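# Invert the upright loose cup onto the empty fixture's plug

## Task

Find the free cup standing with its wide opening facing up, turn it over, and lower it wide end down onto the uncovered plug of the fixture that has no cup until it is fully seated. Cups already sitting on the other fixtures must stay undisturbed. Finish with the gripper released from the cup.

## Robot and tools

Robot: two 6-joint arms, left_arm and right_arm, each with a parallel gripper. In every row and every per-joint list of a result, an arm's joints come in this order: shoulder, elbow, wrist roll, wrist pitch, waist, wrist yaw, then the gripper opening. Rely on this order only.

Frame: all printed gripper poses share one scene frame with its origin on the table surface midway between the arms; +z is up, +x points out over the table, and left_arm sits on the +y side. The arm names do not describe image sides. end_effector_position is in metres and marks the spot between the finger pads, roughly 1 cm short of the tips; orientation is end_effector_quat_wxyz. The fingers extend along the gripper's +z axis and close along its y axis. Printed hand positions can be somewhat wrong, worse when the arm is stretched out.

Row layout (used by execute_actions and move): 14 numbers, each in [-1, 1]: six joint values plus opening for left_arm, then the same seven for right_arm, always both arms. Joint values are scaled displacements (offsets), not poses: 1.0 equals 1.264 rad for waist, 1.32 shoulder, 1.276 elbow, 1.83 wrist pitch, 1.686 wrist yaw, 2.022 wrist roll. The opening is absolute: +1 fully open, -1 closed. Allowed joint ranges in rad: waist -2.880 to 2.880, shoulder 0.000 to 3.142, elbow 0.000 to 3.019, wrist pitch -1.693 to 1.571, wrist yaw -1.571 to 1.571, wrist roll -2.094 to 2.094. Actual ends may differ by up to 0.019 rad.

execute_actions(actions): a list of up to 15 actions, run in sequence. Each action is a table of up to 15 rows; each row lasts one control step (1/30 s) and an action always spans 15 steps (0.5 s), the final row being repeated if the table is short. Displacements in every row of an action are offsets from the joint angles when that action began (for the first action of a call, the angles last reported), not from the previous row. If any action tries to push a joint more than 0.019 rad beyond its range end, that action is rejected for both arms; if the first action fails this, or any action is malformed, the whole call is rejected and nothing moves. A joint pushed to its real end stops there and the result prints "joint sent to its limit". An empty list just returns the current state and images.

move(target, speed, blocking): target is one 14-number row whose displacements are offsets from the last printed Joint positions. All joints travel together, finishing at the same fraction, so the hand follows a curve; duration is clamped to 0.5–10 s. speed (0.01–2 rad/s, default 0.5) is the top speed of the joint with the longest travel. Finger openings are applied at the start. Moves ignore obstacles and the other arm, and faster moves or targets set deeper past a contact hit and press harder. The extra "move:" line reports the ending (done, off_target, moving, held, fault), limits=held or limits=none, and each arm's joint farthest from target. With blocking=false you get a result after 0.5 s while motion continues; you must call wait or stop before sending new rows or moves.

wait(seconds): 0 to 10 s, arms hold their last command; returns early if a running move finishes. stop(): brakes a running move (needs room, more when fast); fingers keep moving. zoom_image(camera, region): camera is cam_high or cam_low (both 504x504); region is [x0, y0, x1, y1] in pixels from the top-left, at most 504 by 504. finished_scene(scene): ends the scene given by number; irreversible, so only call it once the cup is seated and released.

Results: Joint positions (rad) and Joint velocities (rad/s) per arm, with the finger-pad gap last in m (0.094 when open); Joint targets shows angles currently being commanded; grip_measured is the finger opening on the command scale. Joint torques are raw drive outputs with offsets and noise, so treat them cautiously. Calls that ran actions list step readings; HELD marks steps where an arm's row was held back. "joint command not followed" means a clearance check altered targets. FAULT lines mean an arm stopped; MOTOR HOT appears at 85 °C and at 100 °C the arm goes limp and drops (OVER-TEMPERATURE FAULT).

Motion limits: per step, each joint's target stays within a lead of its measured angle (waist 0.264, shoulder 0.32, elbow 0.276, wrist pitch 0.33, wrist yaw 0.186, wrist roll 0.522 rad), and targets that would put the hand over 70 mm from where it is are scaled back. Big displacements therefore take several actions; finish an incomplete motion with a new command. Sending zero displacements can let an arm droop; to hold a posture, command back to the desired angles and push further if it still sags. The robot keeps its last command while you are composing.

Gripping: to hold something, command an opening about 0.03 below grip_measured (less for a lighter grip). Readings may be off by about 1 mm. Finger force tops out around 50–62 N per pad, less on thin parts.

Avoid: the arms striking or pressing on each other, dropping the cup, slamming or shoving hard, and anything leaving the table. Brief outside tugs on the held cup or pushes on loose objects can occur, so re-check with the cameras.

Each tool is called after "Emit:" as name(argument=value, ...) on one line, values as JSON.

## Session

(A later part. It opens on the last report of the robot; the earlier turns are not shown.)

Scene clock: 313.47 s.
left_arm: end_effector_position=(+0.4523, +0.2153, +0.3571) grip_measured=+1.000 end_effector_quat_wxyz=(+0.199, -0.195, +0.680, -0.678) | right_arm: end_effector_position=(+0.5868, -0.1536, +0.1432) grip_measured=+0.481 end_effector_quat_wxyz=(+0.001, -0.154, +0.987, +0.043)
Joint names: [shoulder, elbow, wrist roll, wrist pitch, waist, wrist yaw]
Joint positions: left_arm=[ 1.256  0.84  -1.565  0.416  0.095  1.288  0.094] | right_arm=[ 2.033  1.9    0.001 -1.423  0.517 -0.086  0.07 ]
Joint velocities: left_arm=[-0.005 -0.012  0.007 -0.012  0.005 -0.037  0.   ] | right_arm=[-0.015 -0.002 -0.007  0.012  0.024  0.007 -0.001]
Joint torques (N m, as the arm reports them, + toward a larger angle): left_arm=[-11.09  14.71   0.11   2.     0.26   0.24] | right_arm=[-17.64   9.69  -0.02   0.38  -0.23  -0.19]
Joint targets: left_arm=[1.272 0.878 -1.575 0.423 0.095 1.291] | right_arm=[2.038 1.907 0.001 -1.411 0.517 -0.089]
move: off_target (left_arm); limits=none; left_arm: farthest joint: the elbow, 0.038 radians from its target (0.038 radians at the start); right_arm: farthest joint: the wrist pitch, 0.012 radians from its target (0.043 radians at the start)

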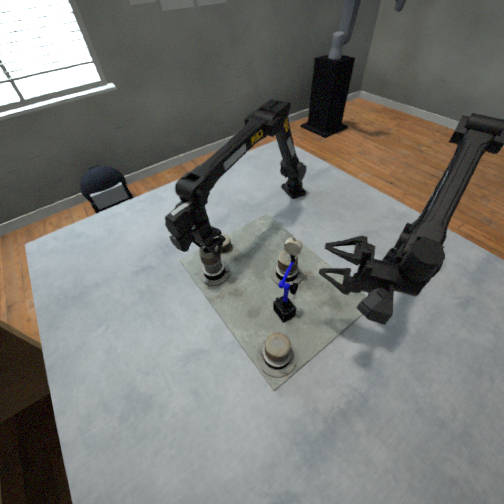

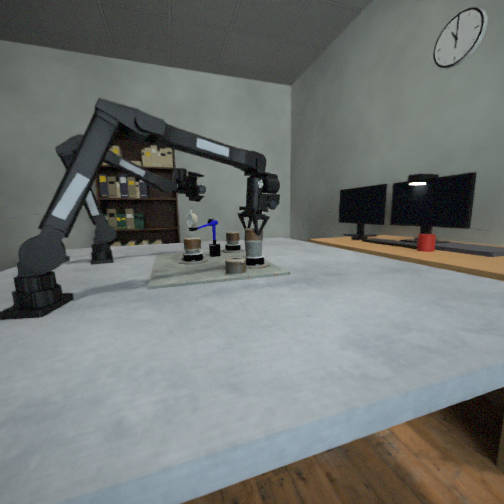

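Emit:
move(target=[0.012,0.03,-0.005,0.004,0,0.002,1, 0.0136,-0.031,0,0.038,0,-0.002,0.42], speed=0.04)

Emit:
zoom_image(camera="cam_low", region=[222, 220, 277, 270])

Scene clock: 319.07 s.
left_arm: end_effector_position=(+0.4523, +0.2153, +0.3571) grip_measured=+1.000 end_effector_quat_wxyz=(+0.199, -0.195, +0.680, -0.678) | right_arm: end_effector_position=(+0.5849, -0.1563, +0.1242) grip_measured=+0.481 end_effector_quat_wxyz=(-0.002, -0.153, +0.987, +0.041)
Joint names: [shoulder, elbow, wrist roll, wrist pitch, waist, wrist yaw]
Joint positions: left_arm=[ 1.256  0.84  -1.565  0.416  0.095  1.288  0.094] | right_arm=[ 2.038  1.858  0.001 -1.382  0.515 -0.081  0.07 ]
Joint velocities: left_arm=[-0.015  0.002  0.037 -0.012 -0.005  0.081  0.   ] | right_arm=[-0.005  0.012 -0.022  0.007  0.005  0.037 -0.001]
Joint torques (N m, as the arm reports them, + toward a larger angle): left_arm=[-11.15  14.68   0.11   1.97   0.31   0.24] | right_arm=[-17.35   9.05  -0.02   1.01   0.03  -0.34]
Joint targets: left_arm=[1.272 0.878 -1.575 0.423 0.095 1.291] | right_arm=[2.051 1.860 0.001 -1.353 0.516 -0.089]
move: off_target (left_arm, right_arm); limits=none; left_arm: farthest joint: the elbow, 0.038 radians from its target (0.038 radians at the start); right_arm: farthest joint: the wrist pitch, 0.028 radians from its target (0.069 radians at the start)

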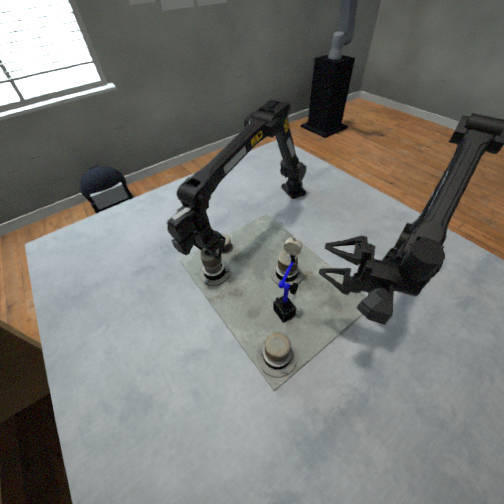

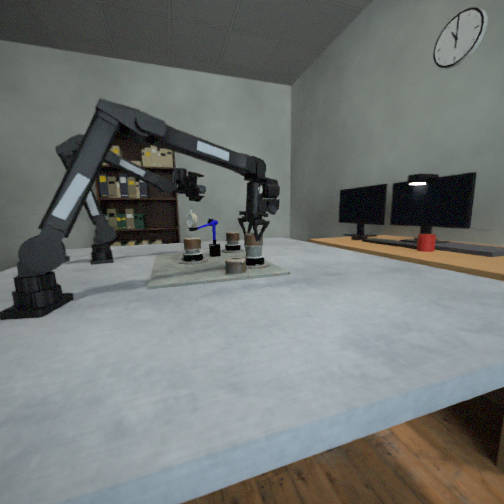

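Region (222, 220, 277, 270) of cam_low's 504x504 image, scaled by 9.164, with more detail than that image has; it fills the top 458 rows of this view, and the rest is white.

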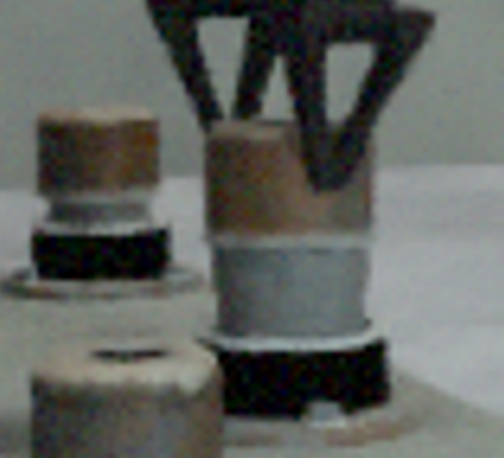

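Emit:
move(target=[0.012,0.03,-0.005,0.004,0,0.002,1, 0.004,-0.047,0,0.046,-0.011,-0.02,0.42], speed=0.04)

Emit:
zoom_image(camera="cam_low", region=[222, 220, 277, 270])

Scene clock: 326.23 s.
left_arm: end_effector_position=(+0.4523, +0.2153, +0.3571) grip_measured=+1.000 end_effector_quat_wxyz=(+0.199, -0.195, +0.680, -0.678) | right_arm: end_effector_position=(+0.5838, -0.1572, +0.1029) grip_measured=+0.481 end_effector_quat_wxyz=(+0.002, -0.149, +0.987, +0.055)
Joint names: [shoulder, elbow, wrist roll, wrist pitch, waist, wrist yaw]
Joint positions: left_arm=[ 1.256  0.84  -1.565  0.416  0.095  1.288  0.094] | right_arm=[ 2.038  1.8    0.001 -1.311  0.506 -0.109  0.07 ]
Joint velocities: left_arm=[-0.005  0.002  0.007  0.002 -0.005  0.022  0.   ] | right_arm=[ 0.005 -0.022  0.037  0.007 -0.005 -0.037  0.   ]
Joint torques (N m, as the arm reports them, + toward a larger angle): left_arm=[-11.14  14.71   0.12   2.02   0.3    0.24] | right_arm=[-17.82   8.67  -0.02   0.43  -0.61  -0.31]
Joint targets: left_arm=[1.272 0.878 -1.575 0.423 0.095 1.291] | right_arm=[2.044 1.798 0.001 -1.298 0.501 -0.115]
move: off_target (left_arm); limits=none; left_arm: farthest joint: the elbow, 0.038 radians from its target (0.038 radians at the start); right_arm: farthest joint: the wrist pitch, 0.013 radians from its target (0.084 radians at the start)

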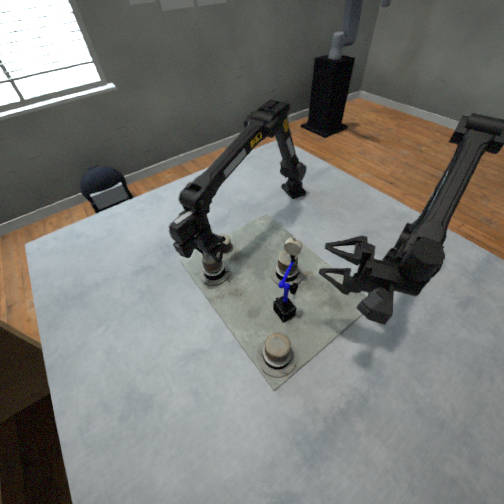

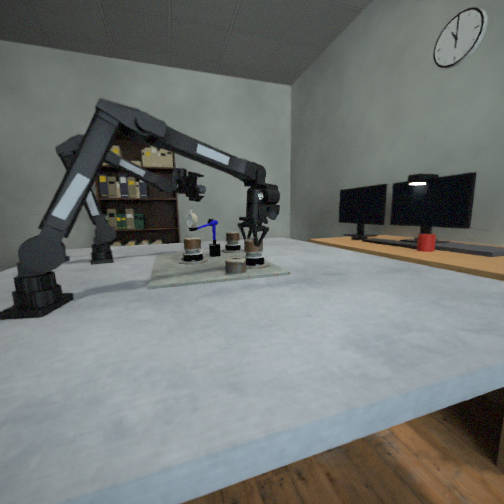

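Region (222, 220, 277, 270) of cam_low's 504x504 image, scaled by 9.164, with more detail than that image has; it fills the top 458 rows of this view, and the rest is white.

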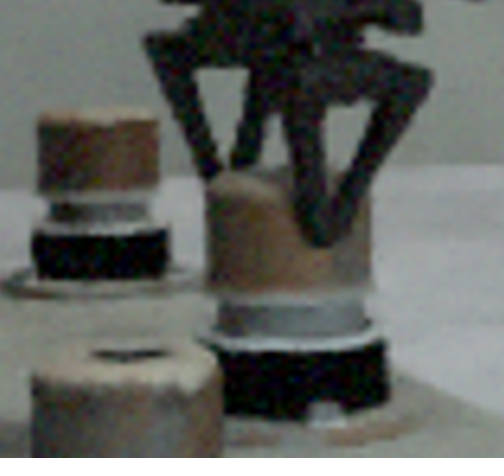

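Emit:
move(target=[0.012,0.03,-0.005,0.004,0,0.002,1, 0.025,-0.026,0,0.009,-0.002,-0.002,0.42], speed=0.04)

Scene clock: 328.90 s.
left_arm: end_effector_position=(+0.4523, +0.2153, +0.3571) grip_measured=+1.000 end_effector_quat_wxyz=(+0.199, -0.195, +0.680, -0.678) | right_arm: end_effector_position=(+0.5831, -0.1575, +0.1009) grip_measured=+0.481 end_effector_quat_wxyz=(+0.002, -0.149, +0.987, +0.055)
Joint names: [shoulder, elbow, wrist roll, wrist pitch, waist, wrist yaw]
Joint positions: left_arm=[ 1.256  0.84  -1.565  0.416  0.095  1.288  0.094] | right_arm=[ 2.038  1.794  0.001 -1.306  0.506 -0.108  0.07 ]
Joint velocities: left_arm=[-0.005  0.002  0.066 -0.017 -0.015 -0.037  0.   ] | right_arm=[-0.005  0.002  0.007 -0.002  0.005  0.022  0.001]
Joint torques (N m, as the arm reports them, + toward a larger angle): left_arm=[-11.13  14.7    0.11   2.     0.32   0.24] | right_arm=[-15.63   6.59  -0.03   0.41  -0.4   -0.21]
Joint targets: left_arm=[1.272 0.878 -1.575 0.423 0.095 1.291] | right_arm=[2.071 1.766 0.001 -1.294 0.504 -0.112]
move: off_target (left_arm, right_arm); limits=none; left_arm: farthest joint: the elbow, 0.038 radians from its target (0.038 radians at the start); right_arm: farthest joint: the shoulder, 0.033 radians from its target (0.033 radians at the start)

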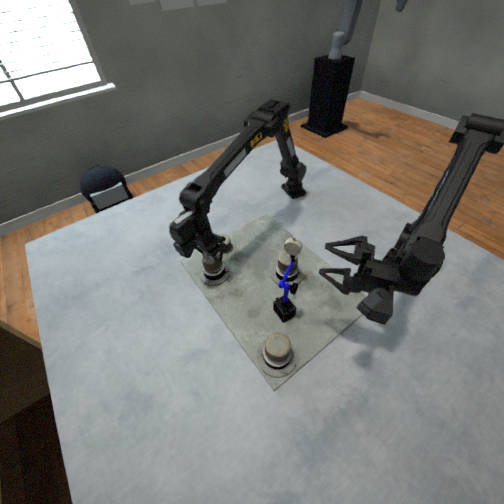

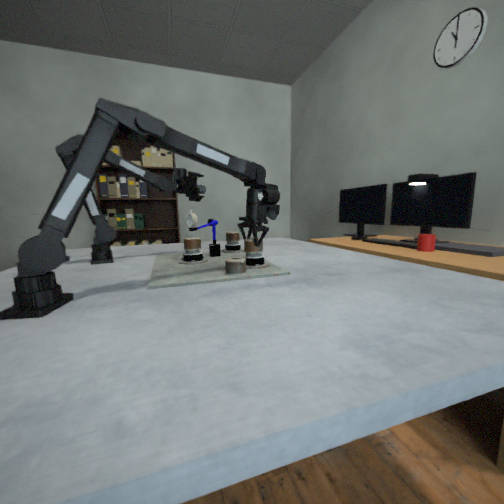

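Bottomed out. Ease off, release, then lift away.

Emit:
execute_actions(actions=[[[0.012,0.03,-0.005,0.004,0,0.002,1, 0.019,-0.015,0,0.004,0,0,0.42],[0.012,0.03,-0.005,0.004,0,0.002,1, 0.013,-0.008,0,0.002,0,0,0.42],[0.012,0.03,-0.005,0.004,0,0.002,1, 0.007,-0.001,0,0,0,0,0.42],[0.012,0.03,-0.005,0.004,0,0.002,1, 0.001,0.006,0,0,0,0,0.43],[0.012,0.03,-0.005,0.004,0,0.002,1, -0.004,0.013,0,0,0,0,0.445],[0.012,0.03,-0.005,0.004,0,0.002,1, -0.004,0.013,0,0,0,0,0.46],[0.012,0.03,-0.005,0.004,0,0.002,1, -0.004,0.013,0,0,0,0,0.475],[0.012,0.03,-0.005,0.004,0,0.002,1, -0.004,0.013,0,0,0,0,0.49],[0.012,0.03,-0.005,0.004,0,0.002,1, -0.004,0.013,0,0,0,0,0.52],[0.012,0.03,-0.005,0.004,0,0.002,1, -0.004,0.013,0,0,0,0,0.57],[0.012,0.03,-0.005,0.004,0,0.002,1, -0.004,0.013,0,0,0,0,0.65],[0.012,0.03,-0.005,0.004,0,0.002,1, -0.004,0.013,0,0,0,0,0.74],[0.012,0.03,-0.005,0.004,0,0.002,1, -0.004,0.013,0,0,0,0,0.83],[0.012,0.03,-0.005,0.004,0,0.002,1, -0.004,0.013,0,0,0,0,0.92],[0.012,0.03,-0.005,0.004,0,0.002,1, -0.004,0.013,0,0,0,0,1]]])

Emit:
move(target=[0.012,0.03,-0.005,0.004,0,0.002,1, -0.004,0.2,0,-0.10,0,0,1], speed=0.25)

Emit:
zoom_image(camera="cam_low", region=[236, 232, 272, 268])

Emit:
zoom_image(camera="cam_low", region=[175, 231, 211, 267])

Scene clock: 334.73 s.
left_arm: end_effector_position=(+0.4523, +0.2153, +0.3571) grip_measured=+1.000 end_effector_quat_wxyz=(+0.199, -0.195, +0.680, -0.678) | right_arm: end_effector_position=(+0.5833, -0.1575, +0.1020) grip_measured=+0.952 end_effector_quat_wxyz=(+0.003, -0.149, +0.987, +0.055)
Joint names: [shoulder, elbow, wrist roll, wrist pitch, waist, wrist yaw]
Joint positions: left_arm=[ 1.256  0.84  -1.565  0.416  0.095  1.288  0.094] | right_arm=[ 2.036  1.794  0.001 -1.306  0.506 -0.108  0.092]
Joint velocities: left_arm=[ 0.015 -0.002 -0.066 -0.007  0.005 -0.022  0.   ] | right_arm=[-0.015 -0.017 -0.007 -0.007 -0.005 -0.051  0.093]
Joint torques (N m, as the arm reports them, + toward a larger angle): left_arm=[-11.05  14.71   0.11   2.     0.27   0.24] | right_arm=[-18.4   10.11  -0.02  -0.08  -0.02  -0.11]
Joint targets: left_arm=[1.272 0.878 -1.575 0.423 0.095 1.291] | right_arm=[2.033 1.811 0.001 -1.306 0.506 -0.109]
Step readings (joint positions):
0: left_arm=[1.256 0.840 -1.565 0.416 0.095 1.288] | right_arm=[2.038 1.794 0.001 -1.306 0.506 -0.108]
1: left_arm=[1.256 0.840 -1.565 0.416 0.095 1.288] | right_arm=[2.038 1.794 0.001 -1.306 0.506 -0.108]
2: left_arm=[1.256 0.840 -1.565 0.416 0.095 1.288] | right_arm=[2.038 1.794 0.001 -1.306 0.506 -0.108]
4: left_arm=[1.256 0.840 -1.565 0.416 0.095 1.288] | right_arm=[2.037 1.794 0.001 -1.306 0.506 -0.108]
8: left_arm=[1.256 0.840 -1.565 0.416 0.095 1.288] | right_arm=[2.036 1.794 0.001 -1.306 0.506 -0.108]
15: Joint positions above

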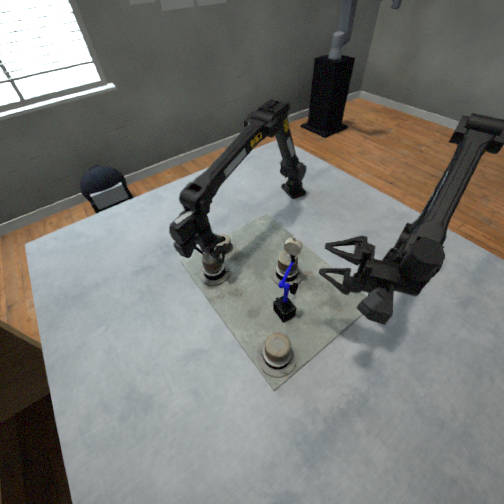

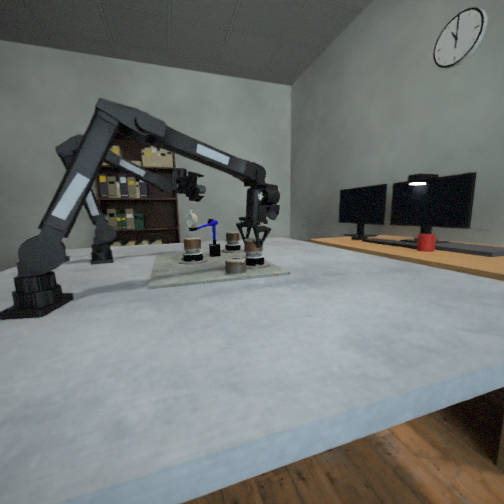

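Scene clock: 336.20 s.
left_arm: end_effector_position=(+0.4523, +0.2153, +0.3571) grip_measured=+1.000 end_effector_quat_wxyz=(+0.199, -0.195, +0.680, -0.678) | right_arm: end_effector_position=(+0.6012, -0.1520, +0.1804) grip_measured=+0.998 end_effector_quat_wxyz=(+0.019, -0.150, +0.987, +0.057)
Joint names: [shoulder, elbow, wrist roll, wrist pitch, waist, wrist yaw]
Joint positions: left_arm=[ 1.256  0.84  -1.565  0.416  0.095  1.288  0.094] | right_arm=[ 2.036  2.001  0.001 -1.48   0.506 -0.108  0.094]
Joint velocities: left_arm=[-0.005 -0.002 -0.007 -0.002  0.005 -0.022  0.   ] | right_arm=[-0.005 -0.032  0.037 -0.002 -0.005 -0.037 -0.   ]
Joint torques (N m, as the arm reports them, + toward a larger angle): left_arm=[-11.16  14.71   0.11   1.98   0.27   0.24] | right_arm=[-18.44  12.96  -0.03  -0.3   -0.09  -0.08]
Joint targets: left_arm=[1.272 0.878 -1.575 0.423 0.095 1.291] | right_arm=[2.031 2.050 0.001 -1.488 0.506 -0.108]
move: off_target (left_arm, right_arm); limits=none; left_arm: farthest joint: the elbow, 0.038 radians from its target (0.038 radians at the start); right_arm: farthest joint: the elbow, 0.048 radians from its target (0.255 radians at the start)

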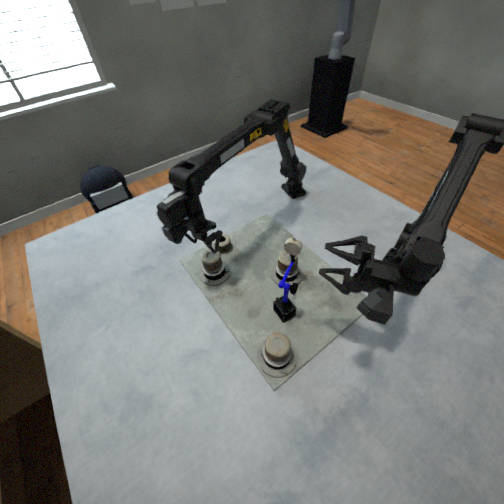

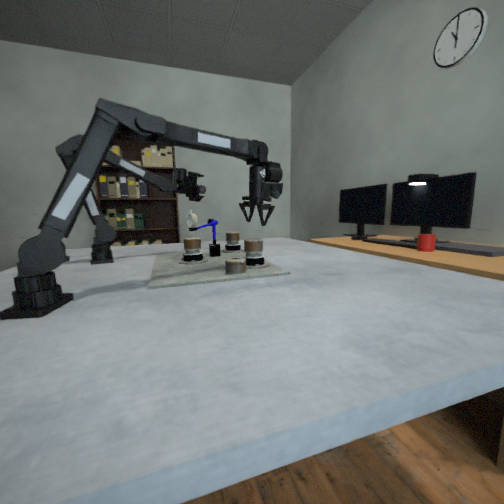

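Region (236, 232, 272, 268) of cam_low's 504x504 image, scaled by 14.000, with more detail than that image has.

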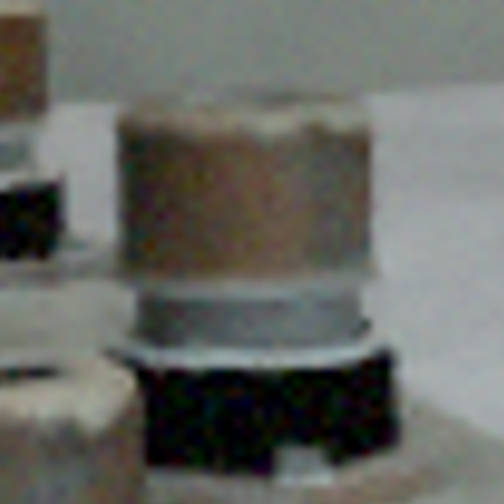

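Region (175, 231, 211, 267) of cam_low's 504x504 image, scaled by 14.000, with more detail than that image has.

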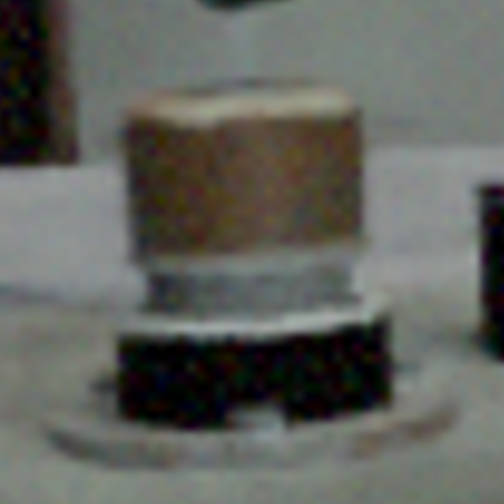

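I'll confirm the current state before ending the scene.

Emit:
execute_actions(actions=[])

Scene clock: 338.40 s.
left_arm: end_effector_position=(+0.4523, +0.2153, +0.3571) grip_measured=+1.000 end_effector_quat_wxyz=(+0.199, -0.195, +0.680, -0.678) | right_arm: end_effector_position=(+0.6012, -0.1520, +0.1804) grip_measured=+0.998 end_effector_quat_wxyz=(+0.019, -0.150, +0.987, +0.057)
Joint names: [shoulder, elbow, wrist roll, wrist pitch, waist, wrist yaw]
Joint positions: left_arm=[ 1.256  0.84  -1.565  0.416  0.095  1.288  0.094] | right_arm=[ 2.036  2.001  0.001 -1.48   0.506 -0.108  0.094]
Joint velocities: left_arm=[ 0.005 -0.017 -0.022  0.007 -0.005  0.007  0.   ] | right_arm=[-0.005 -0.002 -0.007  0.002 -0.005 -0.022  0.   ]
Joint torques (N m, as the arm reports them, + toward a larger angle): left_arm=[-11.17  14.71   0.12   1.98   0.25   0.24] | right_arm=[-18.89  12.98  -0.02  -0.28  -0.19  -0.09]
Joint targets: left_arm=[1.272 0.878 -1.575 0.423 0.095 1.291] | right_arm=[2.031 2.050 0.001 -1.488 0.506 -0.108]

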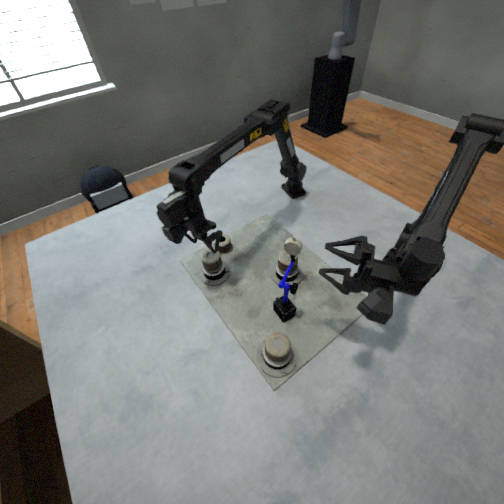

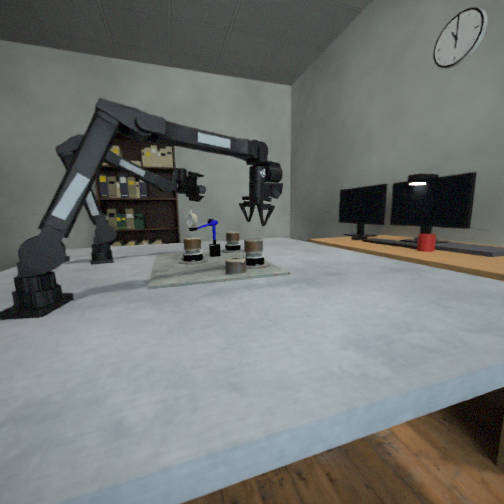

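Emit:
zoom_image(camera="cam_low", region=[170, 200, 290, 285])

Region (170, 200, 290, 285) of cam_low's 504x504 image, scaled by 4.200, with more detail than that image has; it fills the top 357 rows of this view, and the rest is white.

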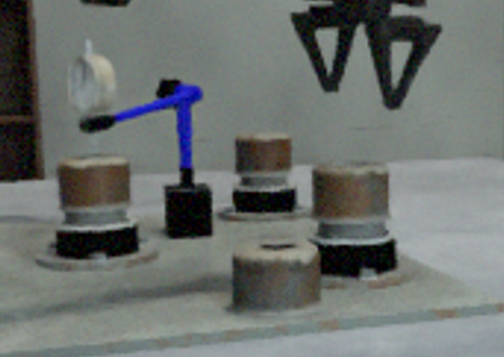

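Emit:
finished_scene(scene=2)

The scene is finished: the task was done.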